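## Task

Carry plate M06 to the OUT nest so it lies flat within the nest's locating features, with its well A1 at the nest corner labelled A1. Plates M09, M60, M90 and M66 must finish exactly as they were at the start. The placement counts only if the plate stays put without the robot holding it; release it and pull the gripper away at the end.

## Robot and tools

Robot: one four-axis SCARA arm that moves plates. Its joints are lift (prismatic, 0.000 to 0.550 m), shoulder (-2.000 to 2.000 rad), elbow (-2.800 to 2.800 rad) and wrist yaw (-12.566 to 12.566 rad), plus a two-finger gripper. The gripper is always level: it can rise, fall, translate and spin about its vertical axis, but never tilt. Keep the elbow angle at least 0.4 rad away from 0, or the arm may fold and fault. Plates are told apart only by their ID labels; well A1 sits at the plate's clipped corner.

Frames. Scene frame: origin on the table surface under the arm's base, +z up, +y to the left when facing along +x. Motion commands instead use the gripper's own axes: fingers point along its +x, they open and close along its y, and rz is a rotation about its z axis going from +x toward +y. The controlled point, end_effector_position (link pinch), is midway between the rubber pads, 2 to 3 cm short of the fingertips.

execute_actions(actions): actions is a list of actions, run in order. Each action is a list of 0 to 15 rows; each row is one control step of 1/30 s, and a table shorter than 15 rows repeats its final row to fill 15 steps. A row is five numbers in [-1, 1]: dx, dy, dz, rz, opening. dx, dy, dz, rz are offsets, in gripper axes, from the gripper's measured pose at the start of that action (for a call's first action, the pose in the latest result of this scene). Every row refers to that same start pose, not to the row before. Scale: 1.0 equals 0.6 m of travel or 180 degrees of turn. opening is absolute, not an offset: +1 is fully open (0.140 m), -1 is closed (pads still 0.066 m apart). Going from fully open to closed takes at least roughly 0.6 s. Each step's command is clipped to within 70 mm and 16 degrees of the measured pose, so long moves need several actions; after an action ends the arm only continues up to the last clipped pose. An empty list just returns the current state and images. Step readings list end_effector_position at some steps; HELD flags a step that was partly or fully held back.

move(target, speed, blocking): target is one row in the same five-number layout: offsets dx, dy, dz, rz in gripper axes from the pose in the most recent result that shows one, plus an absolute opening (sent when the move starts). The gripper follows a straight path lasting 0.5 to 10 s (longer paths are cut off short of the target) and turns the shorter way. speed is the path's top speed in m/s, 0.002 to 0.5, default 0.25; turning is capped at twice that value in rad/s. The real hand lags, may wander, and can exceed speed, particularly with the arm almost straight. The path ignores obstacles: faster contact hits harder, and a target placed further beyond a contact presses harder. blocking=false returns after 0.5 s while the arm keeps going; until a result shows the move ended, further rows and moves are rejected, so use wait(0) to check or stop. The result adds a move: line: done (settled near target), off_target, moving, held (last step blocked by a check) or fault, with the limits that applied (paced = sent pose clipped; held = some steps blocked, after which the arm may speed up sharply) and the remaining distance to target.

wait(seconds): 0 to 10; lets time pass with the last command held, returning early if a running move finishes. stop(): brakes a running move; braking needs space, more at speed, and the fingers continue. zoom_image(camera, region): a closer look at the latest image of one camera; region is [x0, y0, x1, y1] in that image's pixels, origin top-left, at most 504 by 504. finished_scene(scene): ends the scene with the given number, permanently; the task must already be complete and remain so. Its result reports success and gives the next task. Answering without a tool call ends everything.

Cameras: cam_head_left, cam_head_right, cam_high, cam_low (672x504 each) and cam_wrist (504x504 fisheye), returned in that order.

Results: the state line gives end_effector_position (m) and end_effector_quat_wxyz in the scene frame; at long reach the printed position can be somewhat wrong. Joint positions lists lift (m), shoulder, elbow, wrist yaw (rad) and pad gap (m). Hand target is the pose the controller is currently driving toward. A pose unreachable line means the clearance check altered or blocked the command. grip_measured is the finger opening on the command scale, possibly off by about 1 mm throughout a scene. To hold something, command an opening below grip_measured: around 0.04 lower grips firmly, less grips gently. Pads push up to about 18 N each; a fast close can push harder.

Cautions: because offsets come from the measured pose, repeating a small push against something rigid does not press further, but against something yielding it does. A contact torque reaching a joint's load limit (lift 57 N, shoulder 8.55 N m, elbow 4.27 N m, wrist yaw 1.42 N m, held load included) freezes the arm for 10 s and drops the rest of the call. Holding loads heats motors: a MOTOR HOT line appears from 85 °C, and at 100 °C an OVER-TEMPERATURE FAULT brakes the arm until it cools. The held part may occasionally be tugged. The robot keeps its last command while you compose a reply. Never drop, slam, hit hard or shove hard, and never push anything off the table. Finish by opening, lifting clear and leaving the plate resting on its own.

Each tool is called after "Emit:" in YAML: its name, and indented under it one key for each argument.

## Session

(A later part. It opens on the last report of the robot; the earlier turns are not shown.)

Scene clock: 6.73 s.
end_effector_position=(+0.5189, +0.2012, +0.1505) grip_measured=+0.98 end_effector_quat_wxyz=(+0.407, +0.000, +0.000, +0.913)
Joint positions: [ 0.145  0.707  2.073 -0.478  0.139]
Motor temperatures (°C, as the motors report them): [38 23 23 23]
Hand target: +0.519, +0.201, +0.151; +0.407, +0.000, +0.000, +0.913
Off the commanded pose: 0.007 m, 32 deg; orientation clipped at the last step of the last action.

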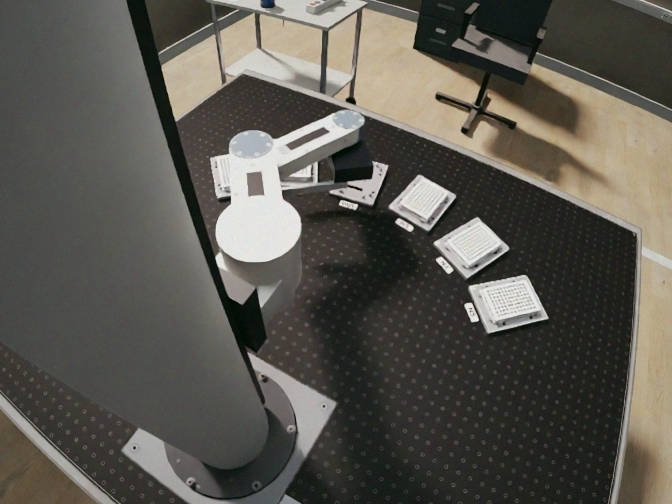

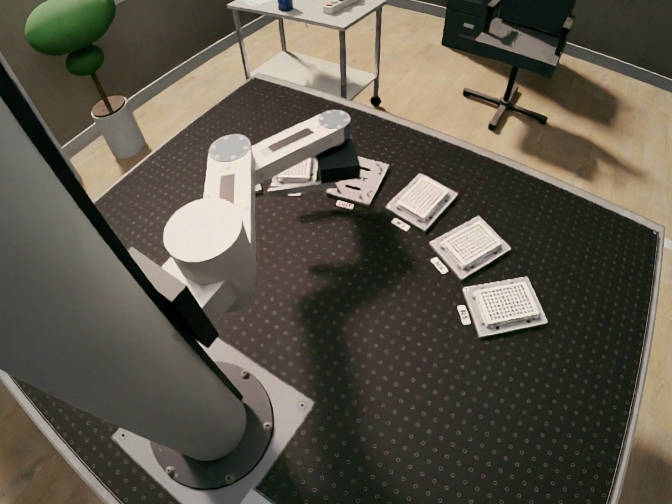

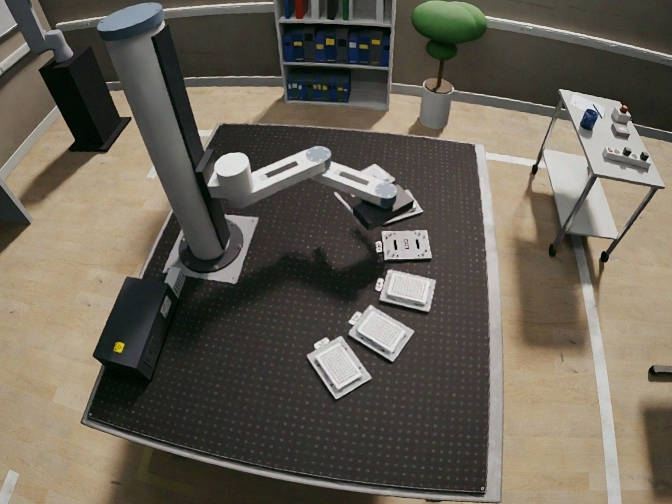

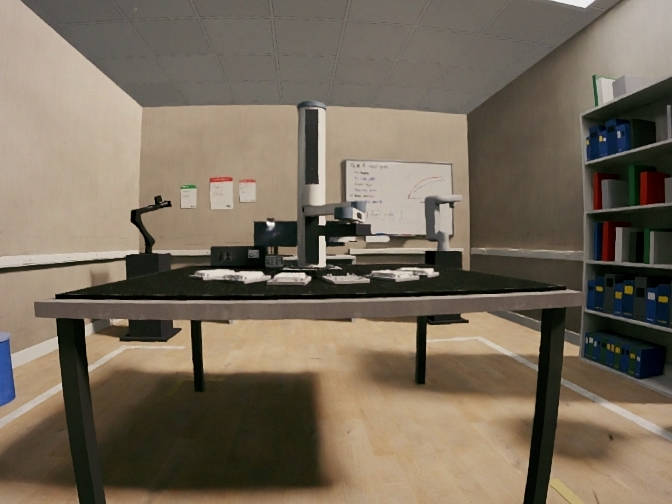

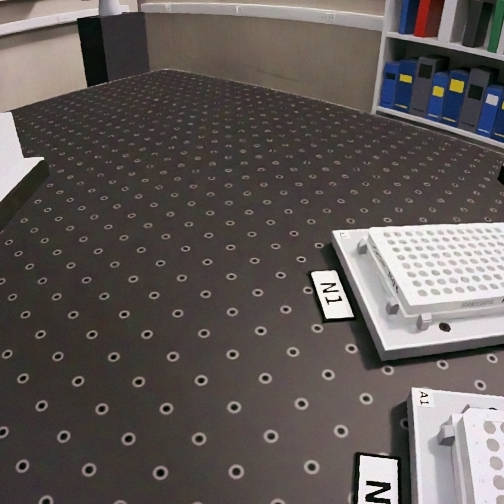

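Emit:
zoom_image:
  camera: "cam_wrist"
  region: [370, 280, 454, 364]

Emit:
zoom_image:
  camera: "cam_wrist"
  region: [420, 220, 504, 304]

Region (370, 280, 454, 364) of cam_wrist's 504x504 image, scaled by 6.000, with more detail than that image has.

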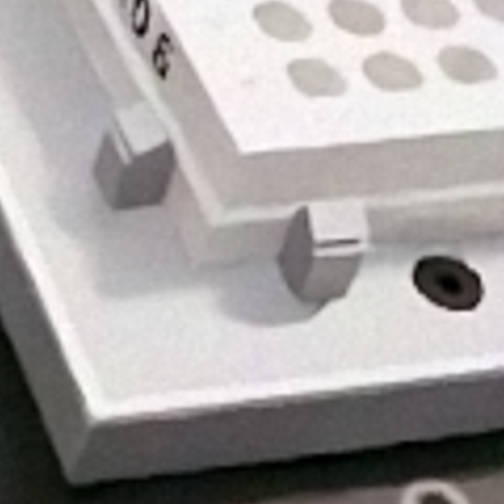

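Region (420, 220, 504, 304) of cam_wrist's 504x504 image, scaled by 6.000, with more detail than that image has.

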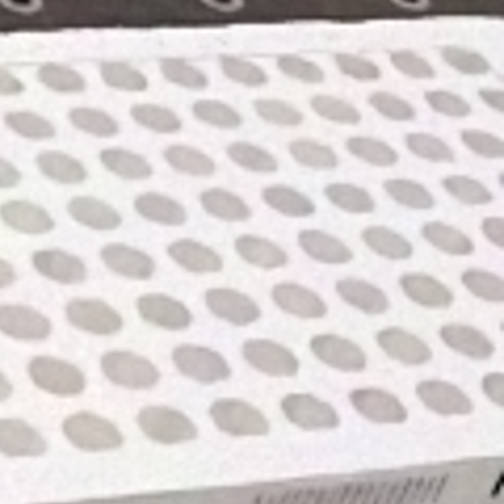

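Emit:
zoom_image:
  camera: "cam_wrist"
  region: [405, 305, 445, 340]

Emit:
zoom_image:
  camera: "cam_wrist"
  region: [425, 395, 485, 455]

Region (405, 305, 445, 340) of cam_wrist's 504x504 image, scaled by 12.600, with more detail than that image has; it fills the top 441 rows of this view, and the rest is white.

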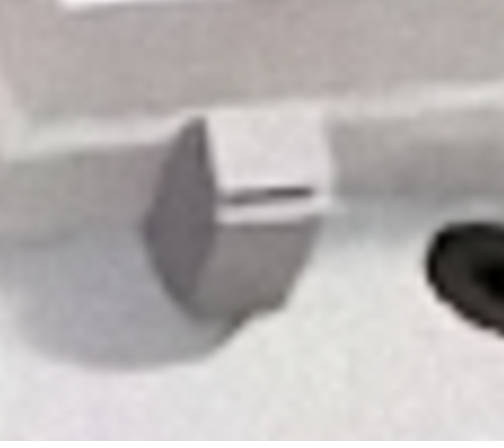

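Region (425, 395, 485, 455) of cam_wrist's 504x504 image, scaled by 8.400, with more detail than that image has.

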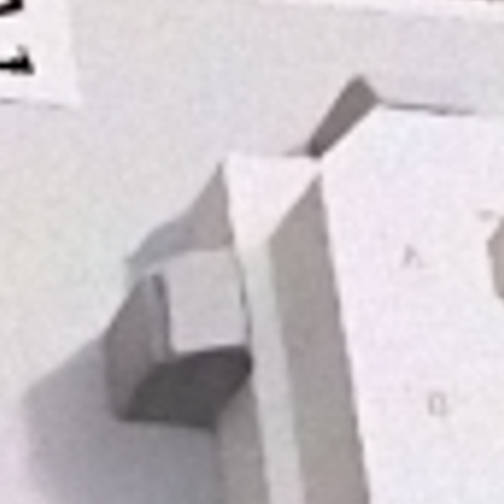

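Emit:
execute_actions:
  actions:
    - [[0.0399,-0.0392,-0.0302,-0.472,1],[0.0399,-0.0392,-0.0302,-0.472,1],[0.0431,-0.0423,-0.0326,-0.472,1],[0.0479,-0.047,-0.0362,-0.472,1],[0.0543,-0.0532,-0.0411,-0.472,1],[0.0638,-0.0626,-0.0483,-0.472,1],[0.075,-0.0736,-0.0568,-0.472,1],[0.0846,-0.083,-0.064,-0.472,1],[0.0958,-0.094,-0.0725,-0.472,1],[0.1069,-0.1049,-0.0809,-0.472,1],[0.1181,-0.1159,-0.0894,-0.472,1],[0.1293,-0.1268,-0.0978,-0.472,1],[0.1404,-0.1378,-0.1063,-0.472,1],[0.15,-0.1472,-0.1136,-0.472,1],[0.1596,-0.1566,-0.1208,-0.472,1]]

Scene clock: 9.53 s.
end_effector_position=(+0.5168, +0.2961, +0.0940) grip_measured=+0.98 end_effector_quat_wxyz=(+0.686, +0.000, +0.000, +0.728)
Joint positions: [ 0.089  1.094  1.652 -1.117  0.139]
Motor temperatures (°C, as the motors report them): [38 23 23 23]
Hand target: +0.516, +0.322, +0.078; +0.744, +0.000, +0.000, +0.668
Off the commanded pose: 0.043 m, 46 deg; orientation clipped at the last step of the last action.
Step readings (end_effector_position):
0: (+0.5189, +0.2012, +0.1505)
1: (+0.5189, +0.2013, +0.1505)
2: (+0.5189, +0.2026, +0.1498)
4: (+0.5187, +0.2102, +0.1450)
8: (+0.5179, +0.2390, +0.1269)
15: end_effector_position above

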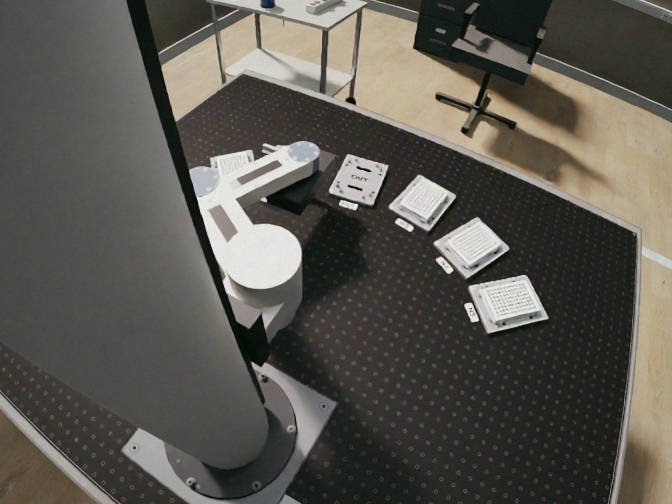

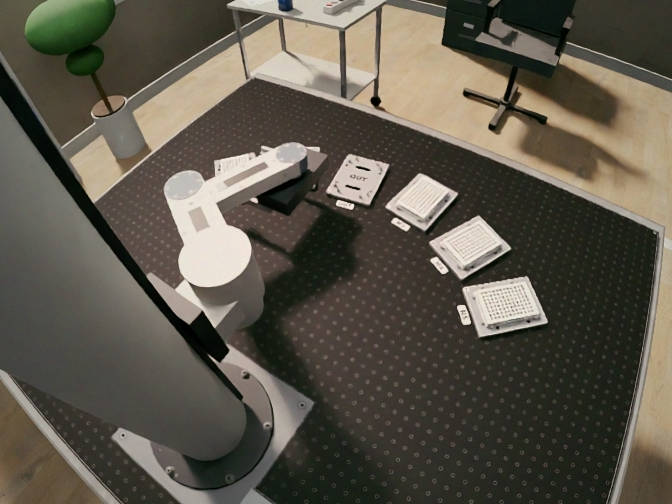

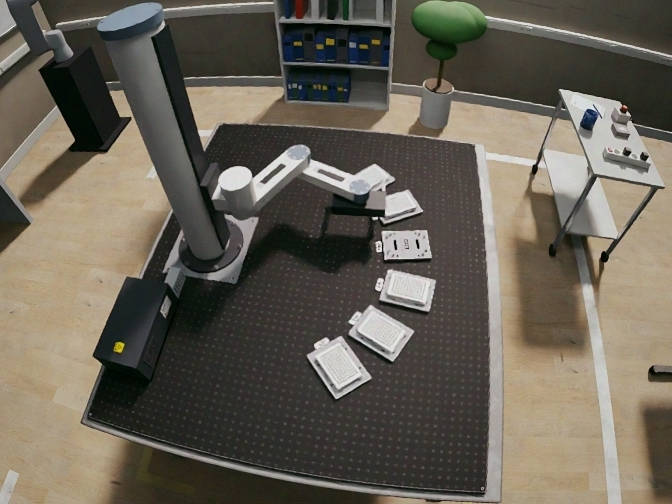

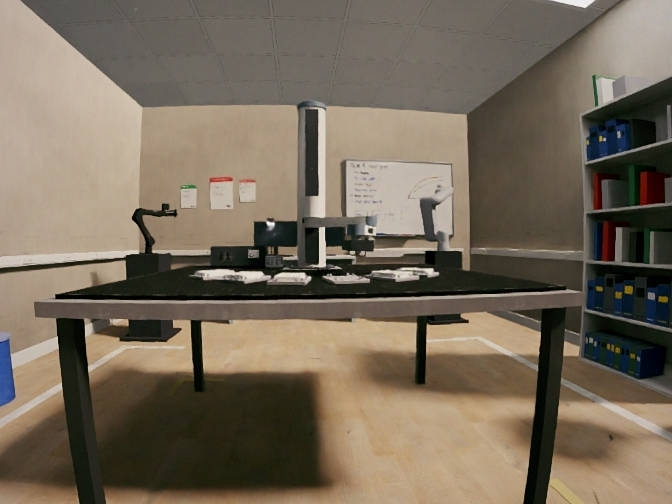

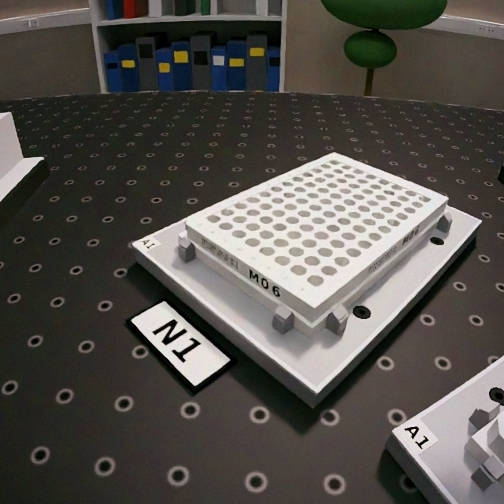

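Emit:
zoom_image:
  camera: "cam_wrist"
  region: [230, 250, 380, 350]

Emit:
zoom_image:
  camera: "cam_wrist"
  region: [125, 190, 245, 280]

Region (230, 250, 380, 350) of cam_wrist's 504x504 image, scaled by 3.360, with more detail than that image has.

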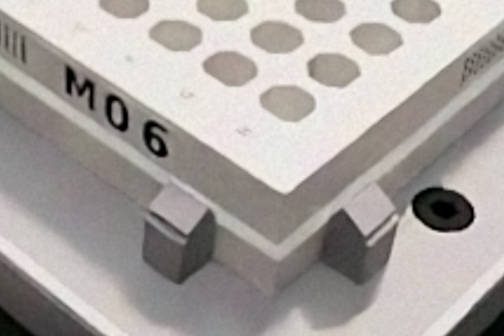

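Region (125, 190, 245, 280) of cam_wrist's 504x504 image, scaled by 4.200, with more detail than that image has; it fills the top 378 rows of this view, and the rest is white.

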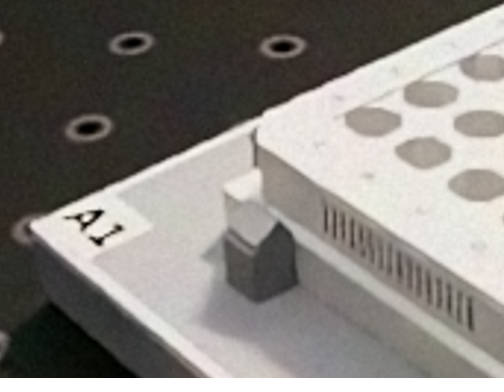

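Emit:
execute_actions:
  actions: []

Scene clock: 9.73 s.
end_effector_position=(+0.5152, +0.3231, +0.0780) grip_measured=+0.98 end_effector_quat_wxyz=(+0.743, +0.000, +0.000, +0.669)
Joint positions: [ 0.073  1.211  1.598 -1.344  0.139]
Motor temperatures (°C, as the motors report them): [38 23 23 23]
Hand target: +0.516, +0.322, +0.078; +0.744, +0.000, +0.000, +0.668
Off the commanded pose: 0.015 m, 37 deg; orientation clipped at the last step of the last action.

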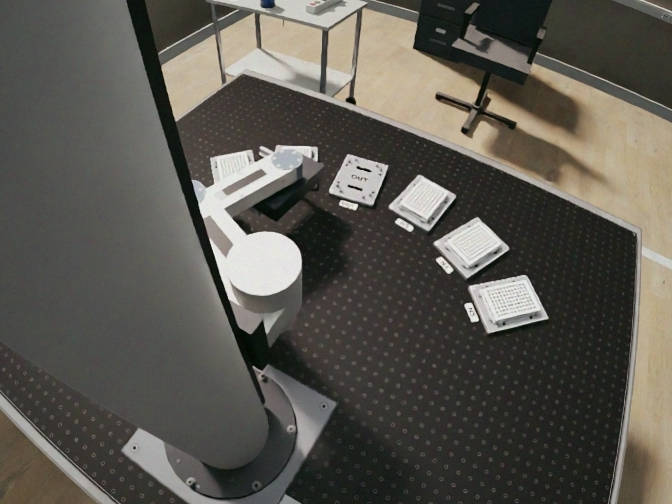

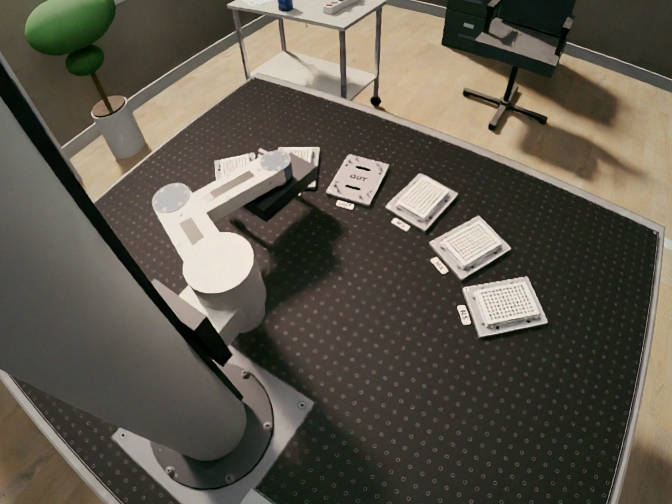

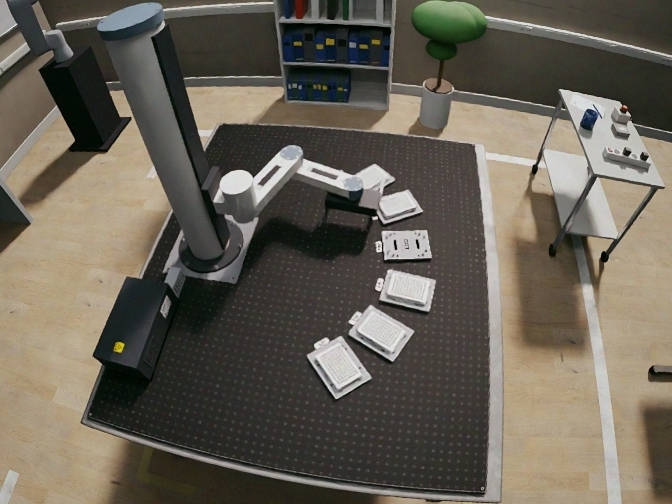

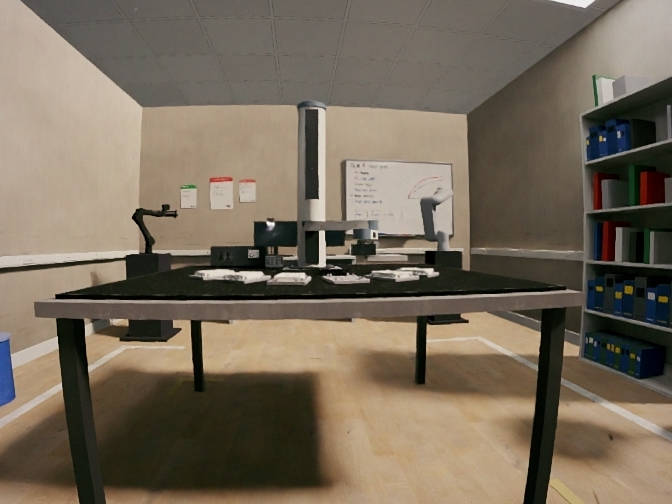

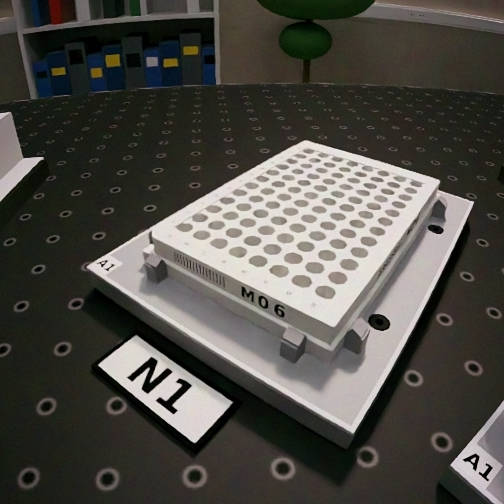

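Emit:
zoom_image:
  camera: "cam_wrist"
  region: [270, 260, 390, 380]

Emit:
zoom_image:
  camera: "cam_wrist"
  region: [130, 200, 230, 300]

Emit:
zoom_image:
  camera: "cam_wrist"
  region: [270, 130, 370, 190]

Emit:
zoom_image:
  camera: "cam_wrist"
  region: [380, 160, 480, 250]

Region (270, 260, 390, 380) of cam_wrist's 504x504 image, scaled by 4.200, with more detail than that image has.

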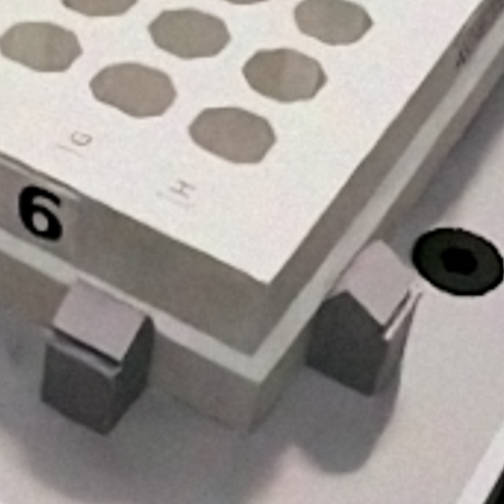

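Region (130, 200, 230, 300) of cam_wrist's 504x504 image, scaled by 5.040, with more detail than that image has.

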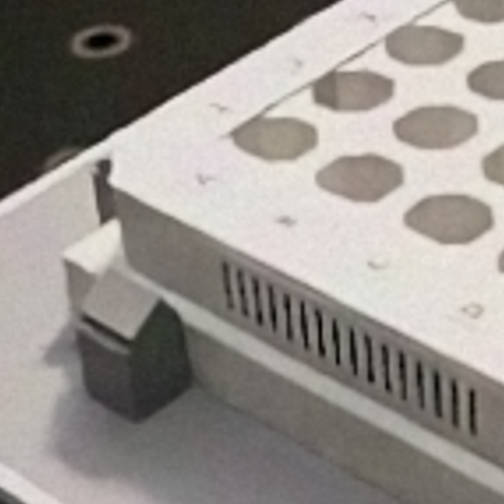

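Region (270, 130, 370, 190) of cam_wrist's 504x504 image, scaled by 5.040, with more detail than that image has; it fills the top 302 rows of this view, and the rest is white.

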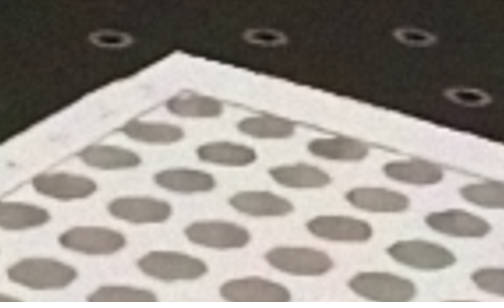

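Region (380, 160, 480, 250) of cam_wrist's 504x504 image, scaled by 5.040, with more detail than that image has; it fills the top 454 rows of this view, and the rest is white.

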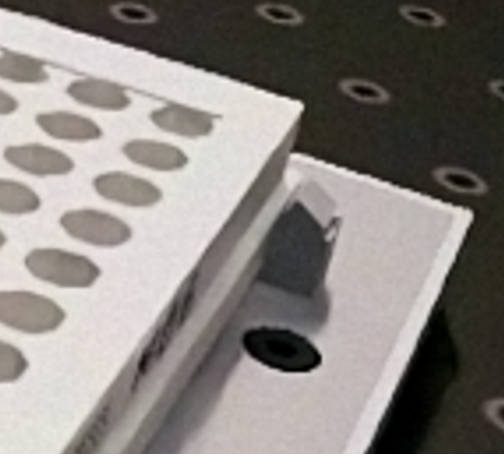

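Emit:
execute_actions:
  actions:
    - [[0.049,-0.01456,-0.0158,-0.20556,-0.3],[0.049,-0.01456,-0.0158,-0.20556,-0.3],[0.0513,-0.01524,-0.0165,-0.20556,-0.3],[0.057,-0.01694,-0.0183,-0.20556,-0.3],[0.065,-0.0193,-0.0209,-0.20556,-0.3],[0.0752,-0.02235,-0.0242,-0.20556,-0.3],[0.0866,-0.02574,-0.0279,-0.20556,-0.3],[0.098,-0.02913,-0.0315,-0.20556,-0.3],[0.1083,-0.03218,-0.0348,-0.20556,-0.3],[0.11395,-0.03387,-0.03667,-0.20556,-0.3]]

Scene clock: 11.67 s.
end_effector_position=(+0.5385, +0.3885, +0.0559) grip_measured=-0.30 end_effector_quat_wxyz=(+0.912, +0.000, +0.000, +0.411)
Joint positions: [ 0.051  1.461  1.703 -2.318  0.092]
Motor temperatures (°C, as the motors report them): [38 23 23 23]
Hand target: +0.542, +0.389, +0.056; +0.917, +0.000, +0.000, +0.400
Off the commanded pose: 0.004 m, 2 deg.
Step readings (end_effector_position):
0: (+0.5157, +0.3224, +0.0782)
1: (+0.5158, +0.3224, +0.0781)
2: (+0.5165, +0.3232, +0.0778)
4: (+0.5185, +0.3293, +0.0752)
8: (+0.5257, +0.3516, +0.0655)
15: end_effector_position above

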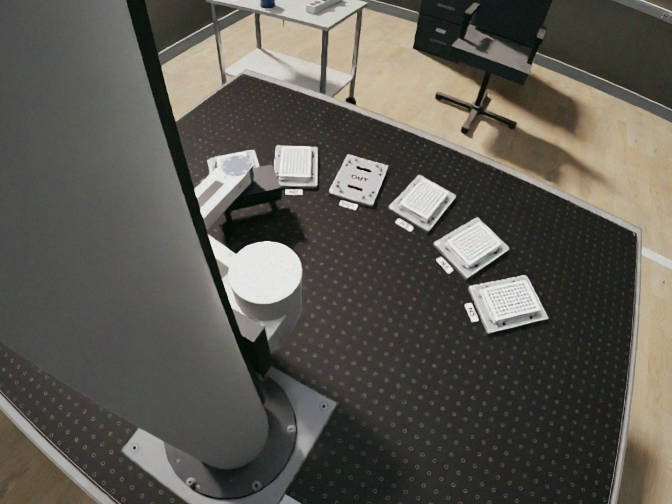

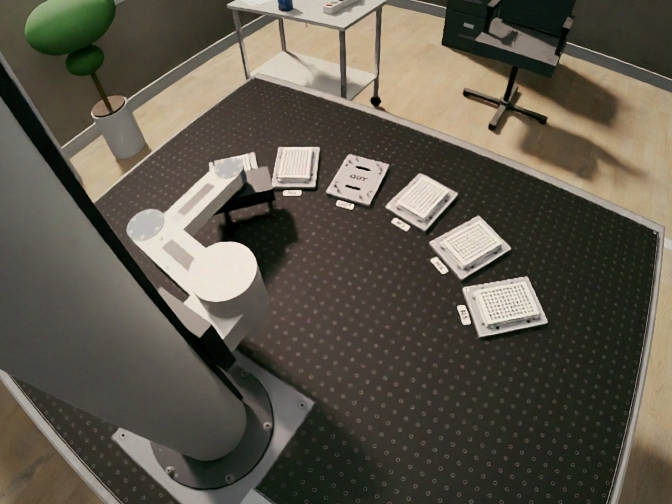

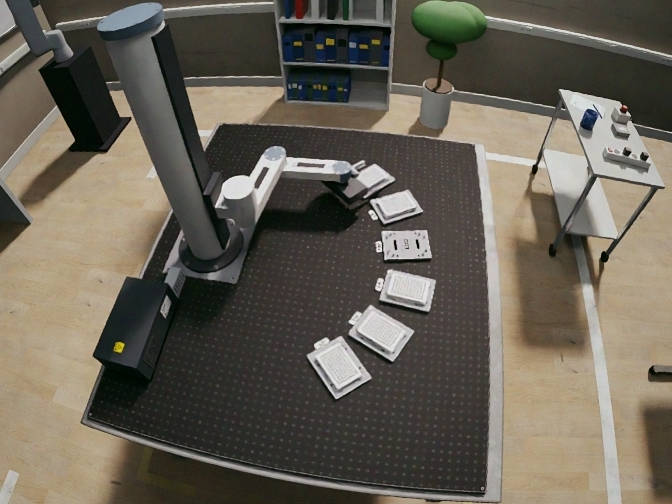

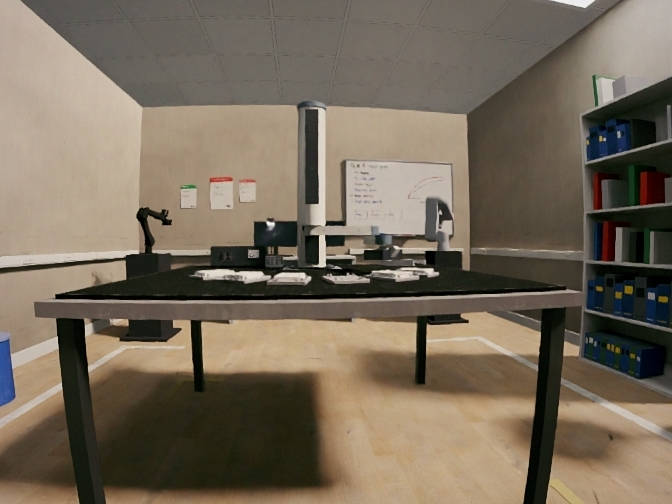

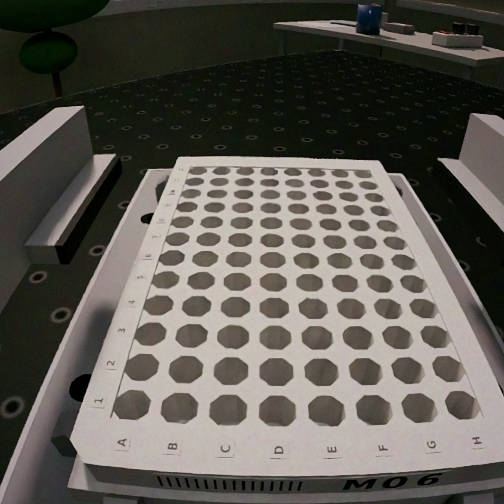

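Emit:
execute_actions:
  actions: []

Scene clock: 12.17 s.
end_effector_position=(+0.5421, +0.3887, +0.0560) grip_measured=-0.30 end_effector_quat_wxyz=(+0.917, +0.000, +0.000, +0.400)
Joint positions: [ 0.051  1.456  1.718 -2.352  0.092]
Motor temperatures (°C, as the motors report them): [38 23 23 23]
Hand target: +0.542, +0.389, +0.056; +0.917, +0.000, +0.000, +0.400
Off the commanded pose: 0.001 m, 0 deg.

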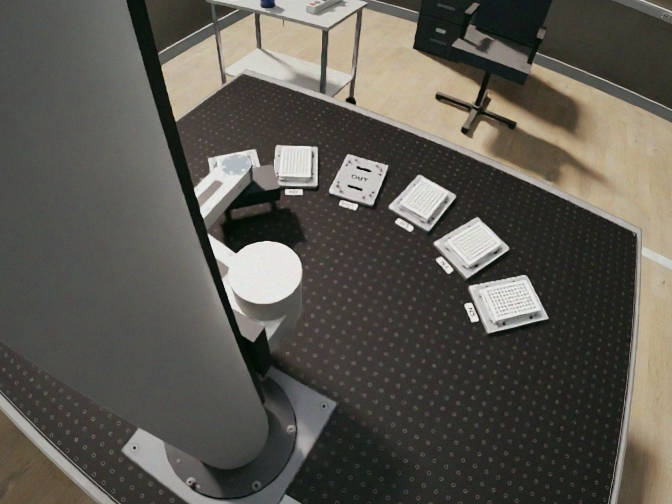

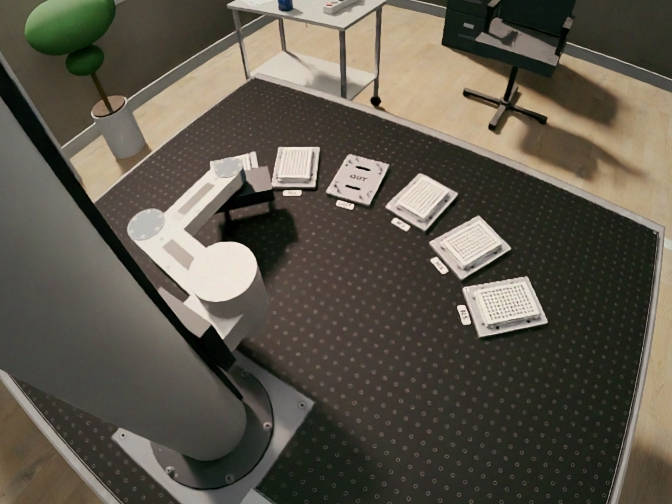

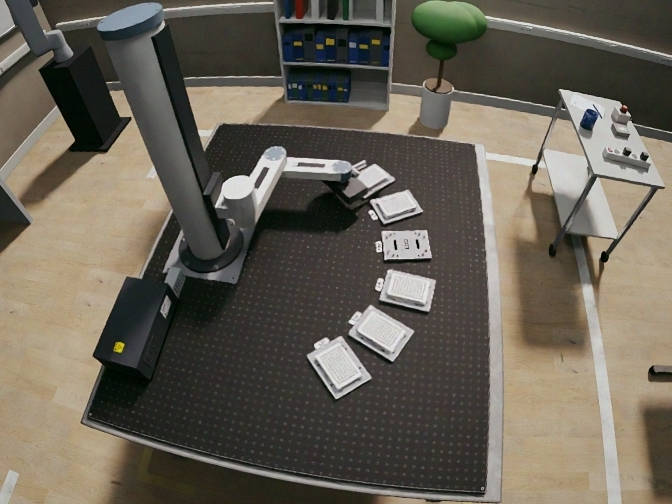

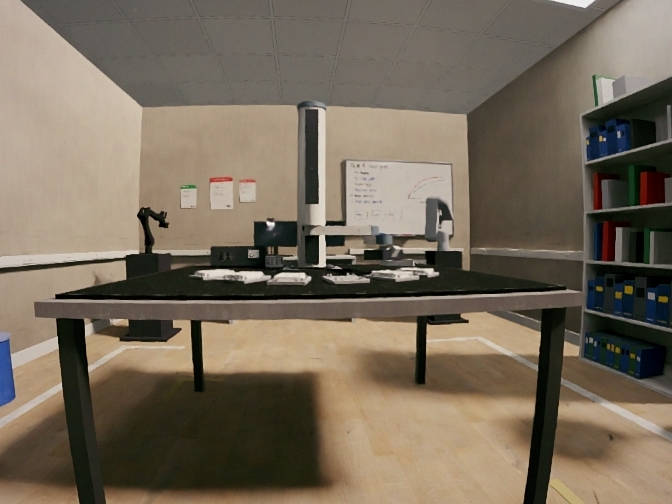

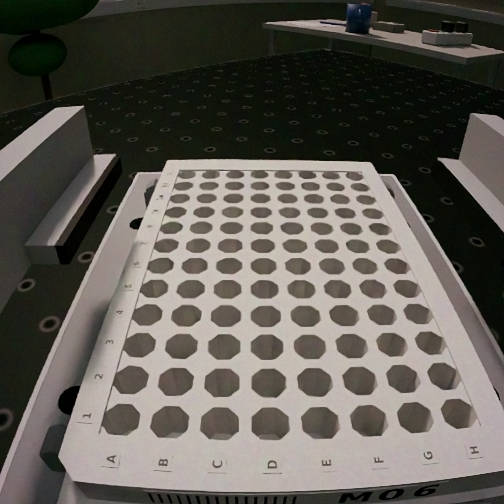

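Emit:
zoom_image:
  camera: "cam_wrist"
  region: [90, 145, 230, 245]

Emit:
zoom_image:
  camera: "cam_wrist"
  region: [310, 145, 450, 245]

Emit:
zoom_image:
  camera: "cam_wrist"
  region: [190, 380, 310, 500]

Emit:
zoom_image:
  camera: "cam_wrist"
  region: [40, 370, 160, 490]

Emit:
zoom_image:
  camera: "cam_wrist"
  region: [384, 370, 504, 490]

Region (90, 145, 230, 245) of cam_wrist's 504x504 image, scaled by 3.600, with more detail than that image has; it fills the top 360 rows of this view, and the rest is white.

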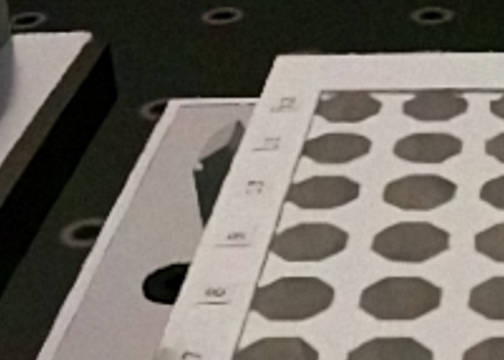

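Region (310, 145, 450, 245) of cam_wrist's 504x504 image, scaled by 3.600, with more detail than that image has; it fills the top 360 rows of this view, and the rest is white.

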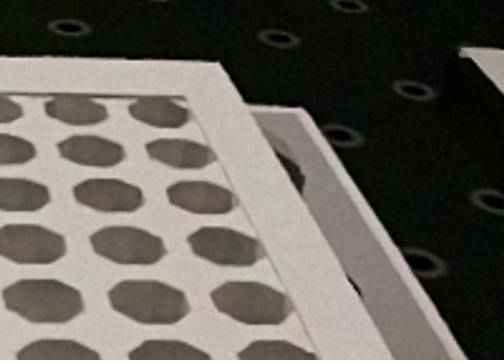

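Region (190, 380, 310, 500) of cam_wrist's 504x504 image, scaled by 4.200, with more detail than that image has.

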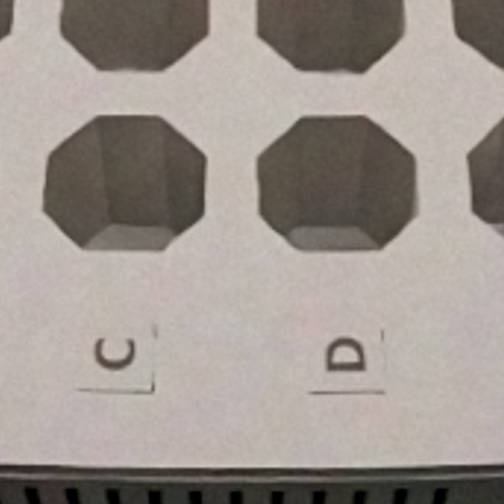

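Region (40, 370, 160, 490) of cam_wrist's 504x504 image, scaled by 4.200, with more detail than that image has.

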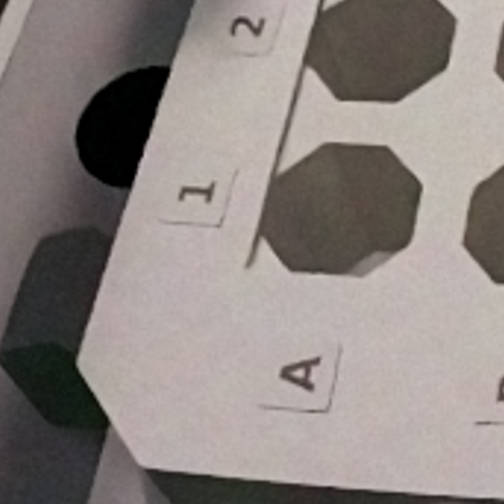

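Region (384, 370, 504, 490) of cam_wrist's 504x504 image, scaled by 4.200, with more detail than that image has.

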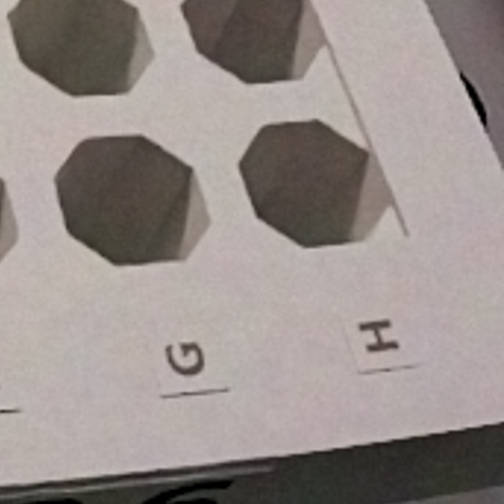

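Emit:
zoom_image:
  camera: "cam_wrist"
  region: [210, 155, 290, 205]

Emit:
zoom_image:
  camera: "cam_wrist"
  region: [85, 140, 135, 190]

Emit:
zoom_image:
  camera: "cam_wrist"
  region: [420, 140, 470, 190]

Emit:
zoom_image:
  camera: "cam_wrist"
  region: [10, 200, 90, 280]

Region (210, 155, 290, 205) of cam_wrist's 504x504 image, scaled by 6.300, with more detail than that image has; it fills the top 315 rows of this view, and the rest is white.

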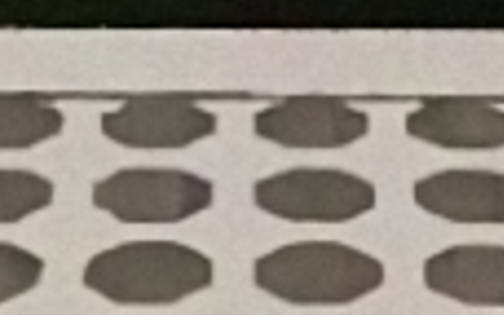

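Region (85, 140, 135, 190) of cam_wrist's 504x504 image, scaled by 10.080, with more detail than that image has.

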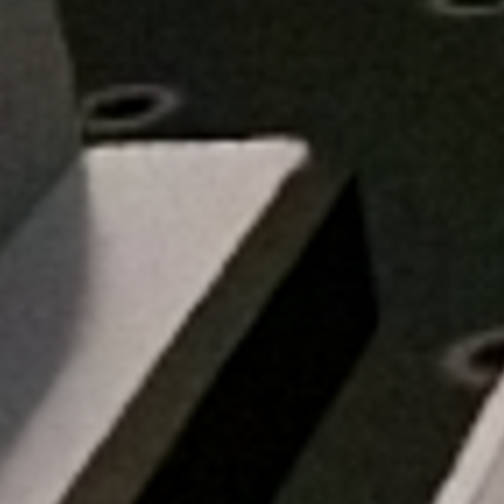

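Region (420, 140, 470, 190) of cam_wrist's 504x504 image, scaled by 10.080, with more detail than that image has.

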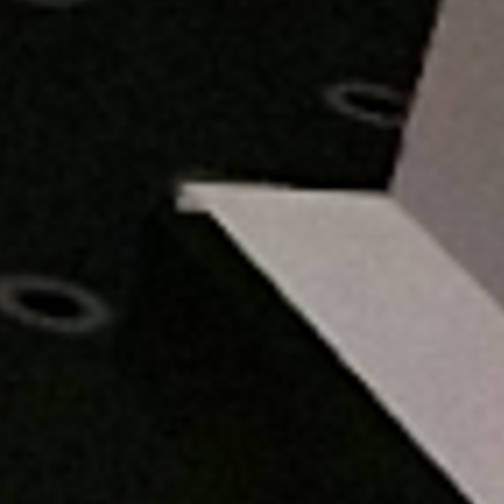

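Region (10, 200, 90, 280) of cam_wrist's 504x504 image, scaled by 6.300, with more detail than that image has.

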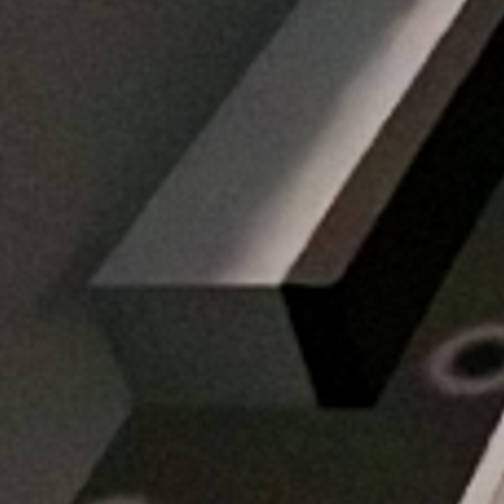

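Emit:
execute_actions:
  actions:
    - [[0.0027,0.001,-0.0362,0,-0.34],[0.0027,0.001,-0.0362,0,-0.38],[0.0027,0.001,-0.0362,0,-0.41],[0.0027,0.001,-0.0362,0,-0.43],[0.0027,0.001,-0.0362,0,-0.44],[0.0027,0.001,-0.0362,0,-0.45],[0.0027,0.001,-0.0362,0,-0.46],[0.0027,0.001,-0.0362,0,-0.49],[0.0027,0.001,-0.0362,0,-0.52],[0.0027,0.001,-0.0362,0,-0.545],[0.0027,0.001,-0.0362,0,-0.565],[0.0027,0.001,-0.0362,0,-0.585],[0.0027,0.001,-0.0362,0,-0.603],[0.0027,0.001,-0.0362,0,-0.62],[0.0027,0.001,-0.0362,0,-0.635]]

Scene clock: 13.87 s.
end_effector_position=(+0.5427, +0.3903, +0.0342) grip_measured=-0.59 end_effector_quat_wxyz=(+0.917, +0.000, +0.000, +0.400)
Joint positions: [ 0.029  1.454  1.727 -2.359  0.081]
Motor temperatures (°C, as the motors report them): [38 23 23 23]
Hand target: +0.543, +0.390, +0.034; +0.917, +0.000, +0.000, +0.400
Off the commanded pose: 0.000 m, 0 deg.
Step readings (end_effector_position):
0: (+0.5421, +0.3887, +0.0560)
1: (+0.5421, +0.3887, +0.0559)
2: (+0.5421, +0.3887, +0.0547)
4: (+0.5423, +0.3892, +0.0467)
8: (+0.5427, +0.3903, +0.0339)
15: end_effector_position above

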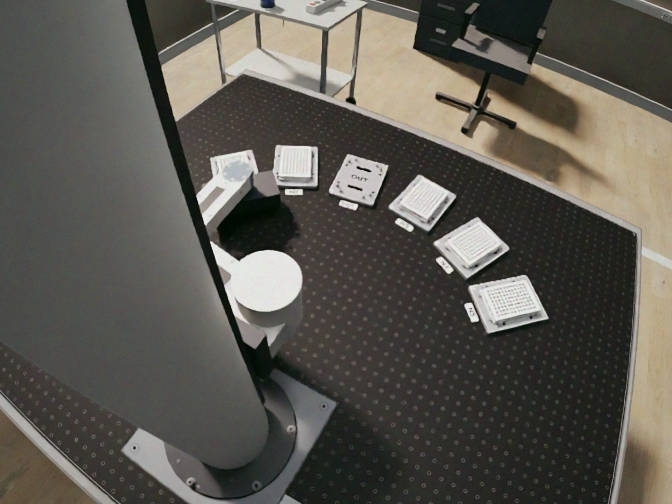

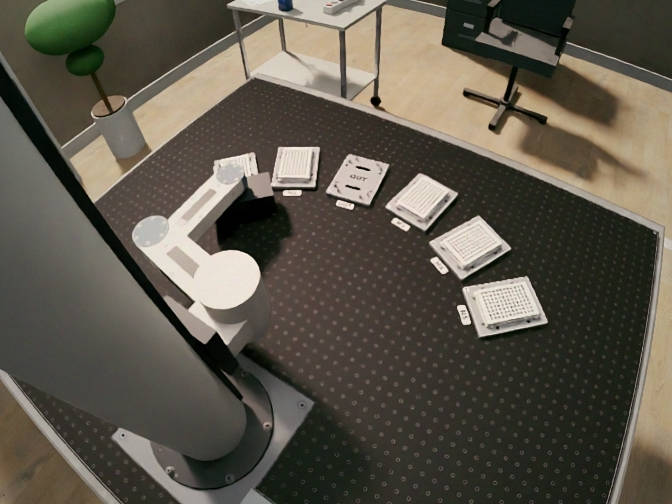

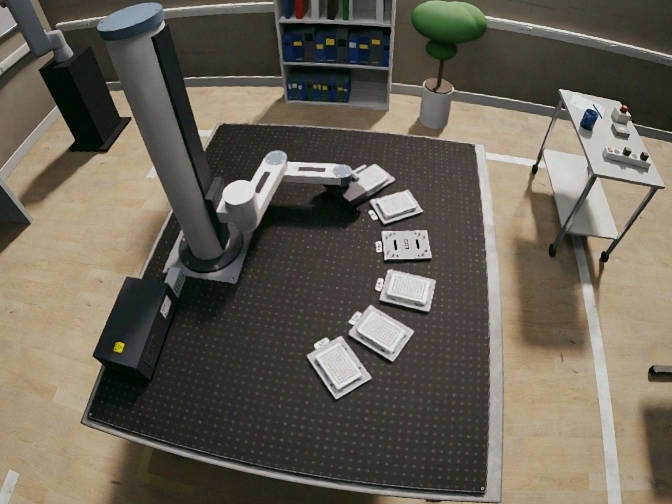

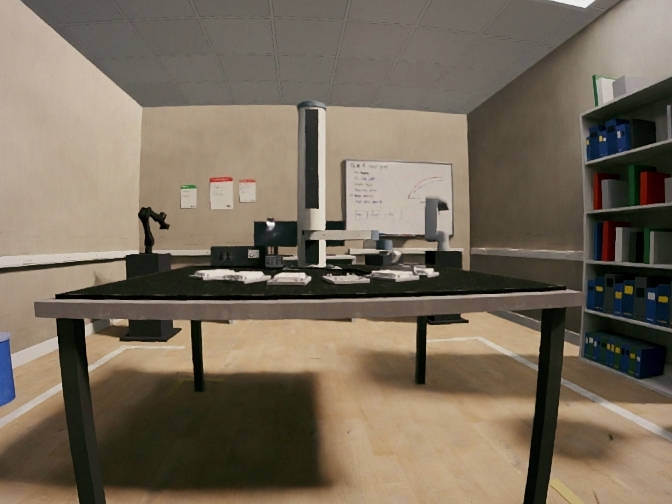

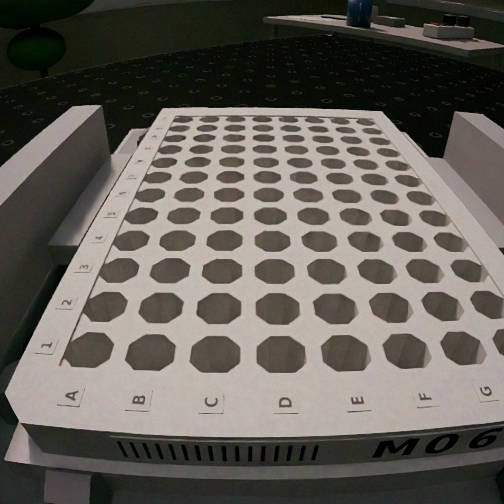

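Emit:
zoom_image:
  camera: "cam_wrist"
  region: [95, 95, 195, 175]

Emit:
zoom_image:
  camera: "cam_wrist"
  region: [360, 95, 460, 175]

Emit:
zoom_image:
  camera: "cam_wrist"
  region: [0, 384, 160, 504]

Emit:
zoom_image:
  camera: "cam_wrist"
  region: [344, 404, 504, 504]

Emit:
zoom_image:
  camera: "cam_wrist"
  region: [0, 230, 110, 400]

Region (95, 95, 195, 175) of cam_wrist's 504x504 image, scaled by 5.040, with more detail than that image has; it fills the top 403 rows of this view, and the rest is white.

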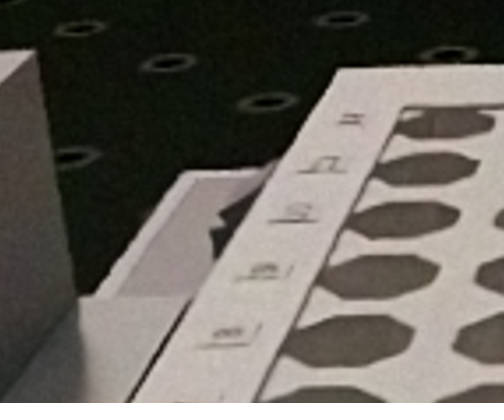

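Region (360, 95, 460, 175) of cam_wrist's 504x504 image, scaled by 5.040, with more detail than that image has; it fills the top 403 rows of this view, and the rest is white.

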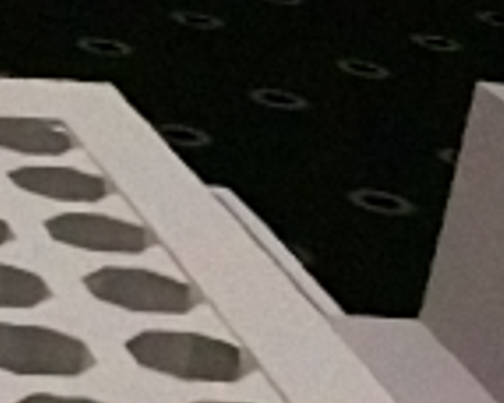

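Region (0, 384, 160, 504) of cam_wrist's 504x504 image, scaled by 3.150, with more detail than that image has; it fills the top 378 rows of this view, and the rest is white.

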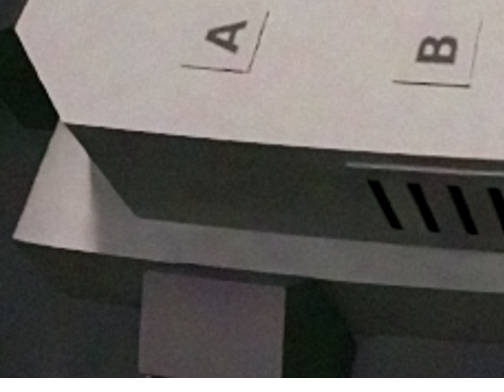

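Region (344, 404, 504, 504) of cam_wrist's 504x504 image, scaled by 3.150, with more detail than that image has; it fills the top 315 rows of this view, and the rest is white.

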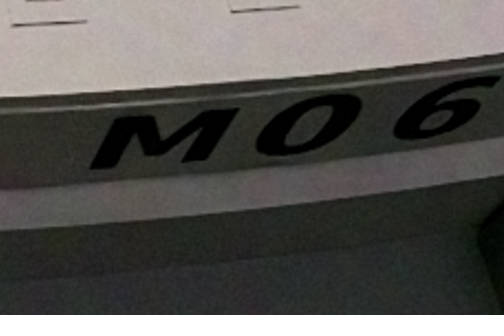

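Region (0, 230, 110, 400) of cam_wrist's 504x504 image, scaled by 2.965, with more detail than that image has; it fills the left 326 columns of this view, and the rest is white.

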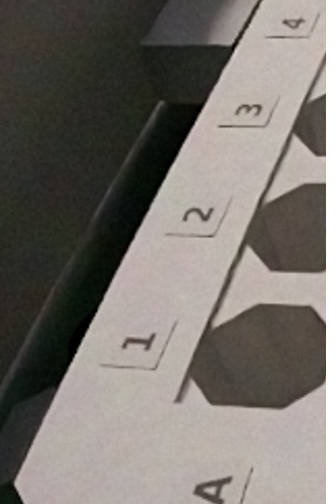

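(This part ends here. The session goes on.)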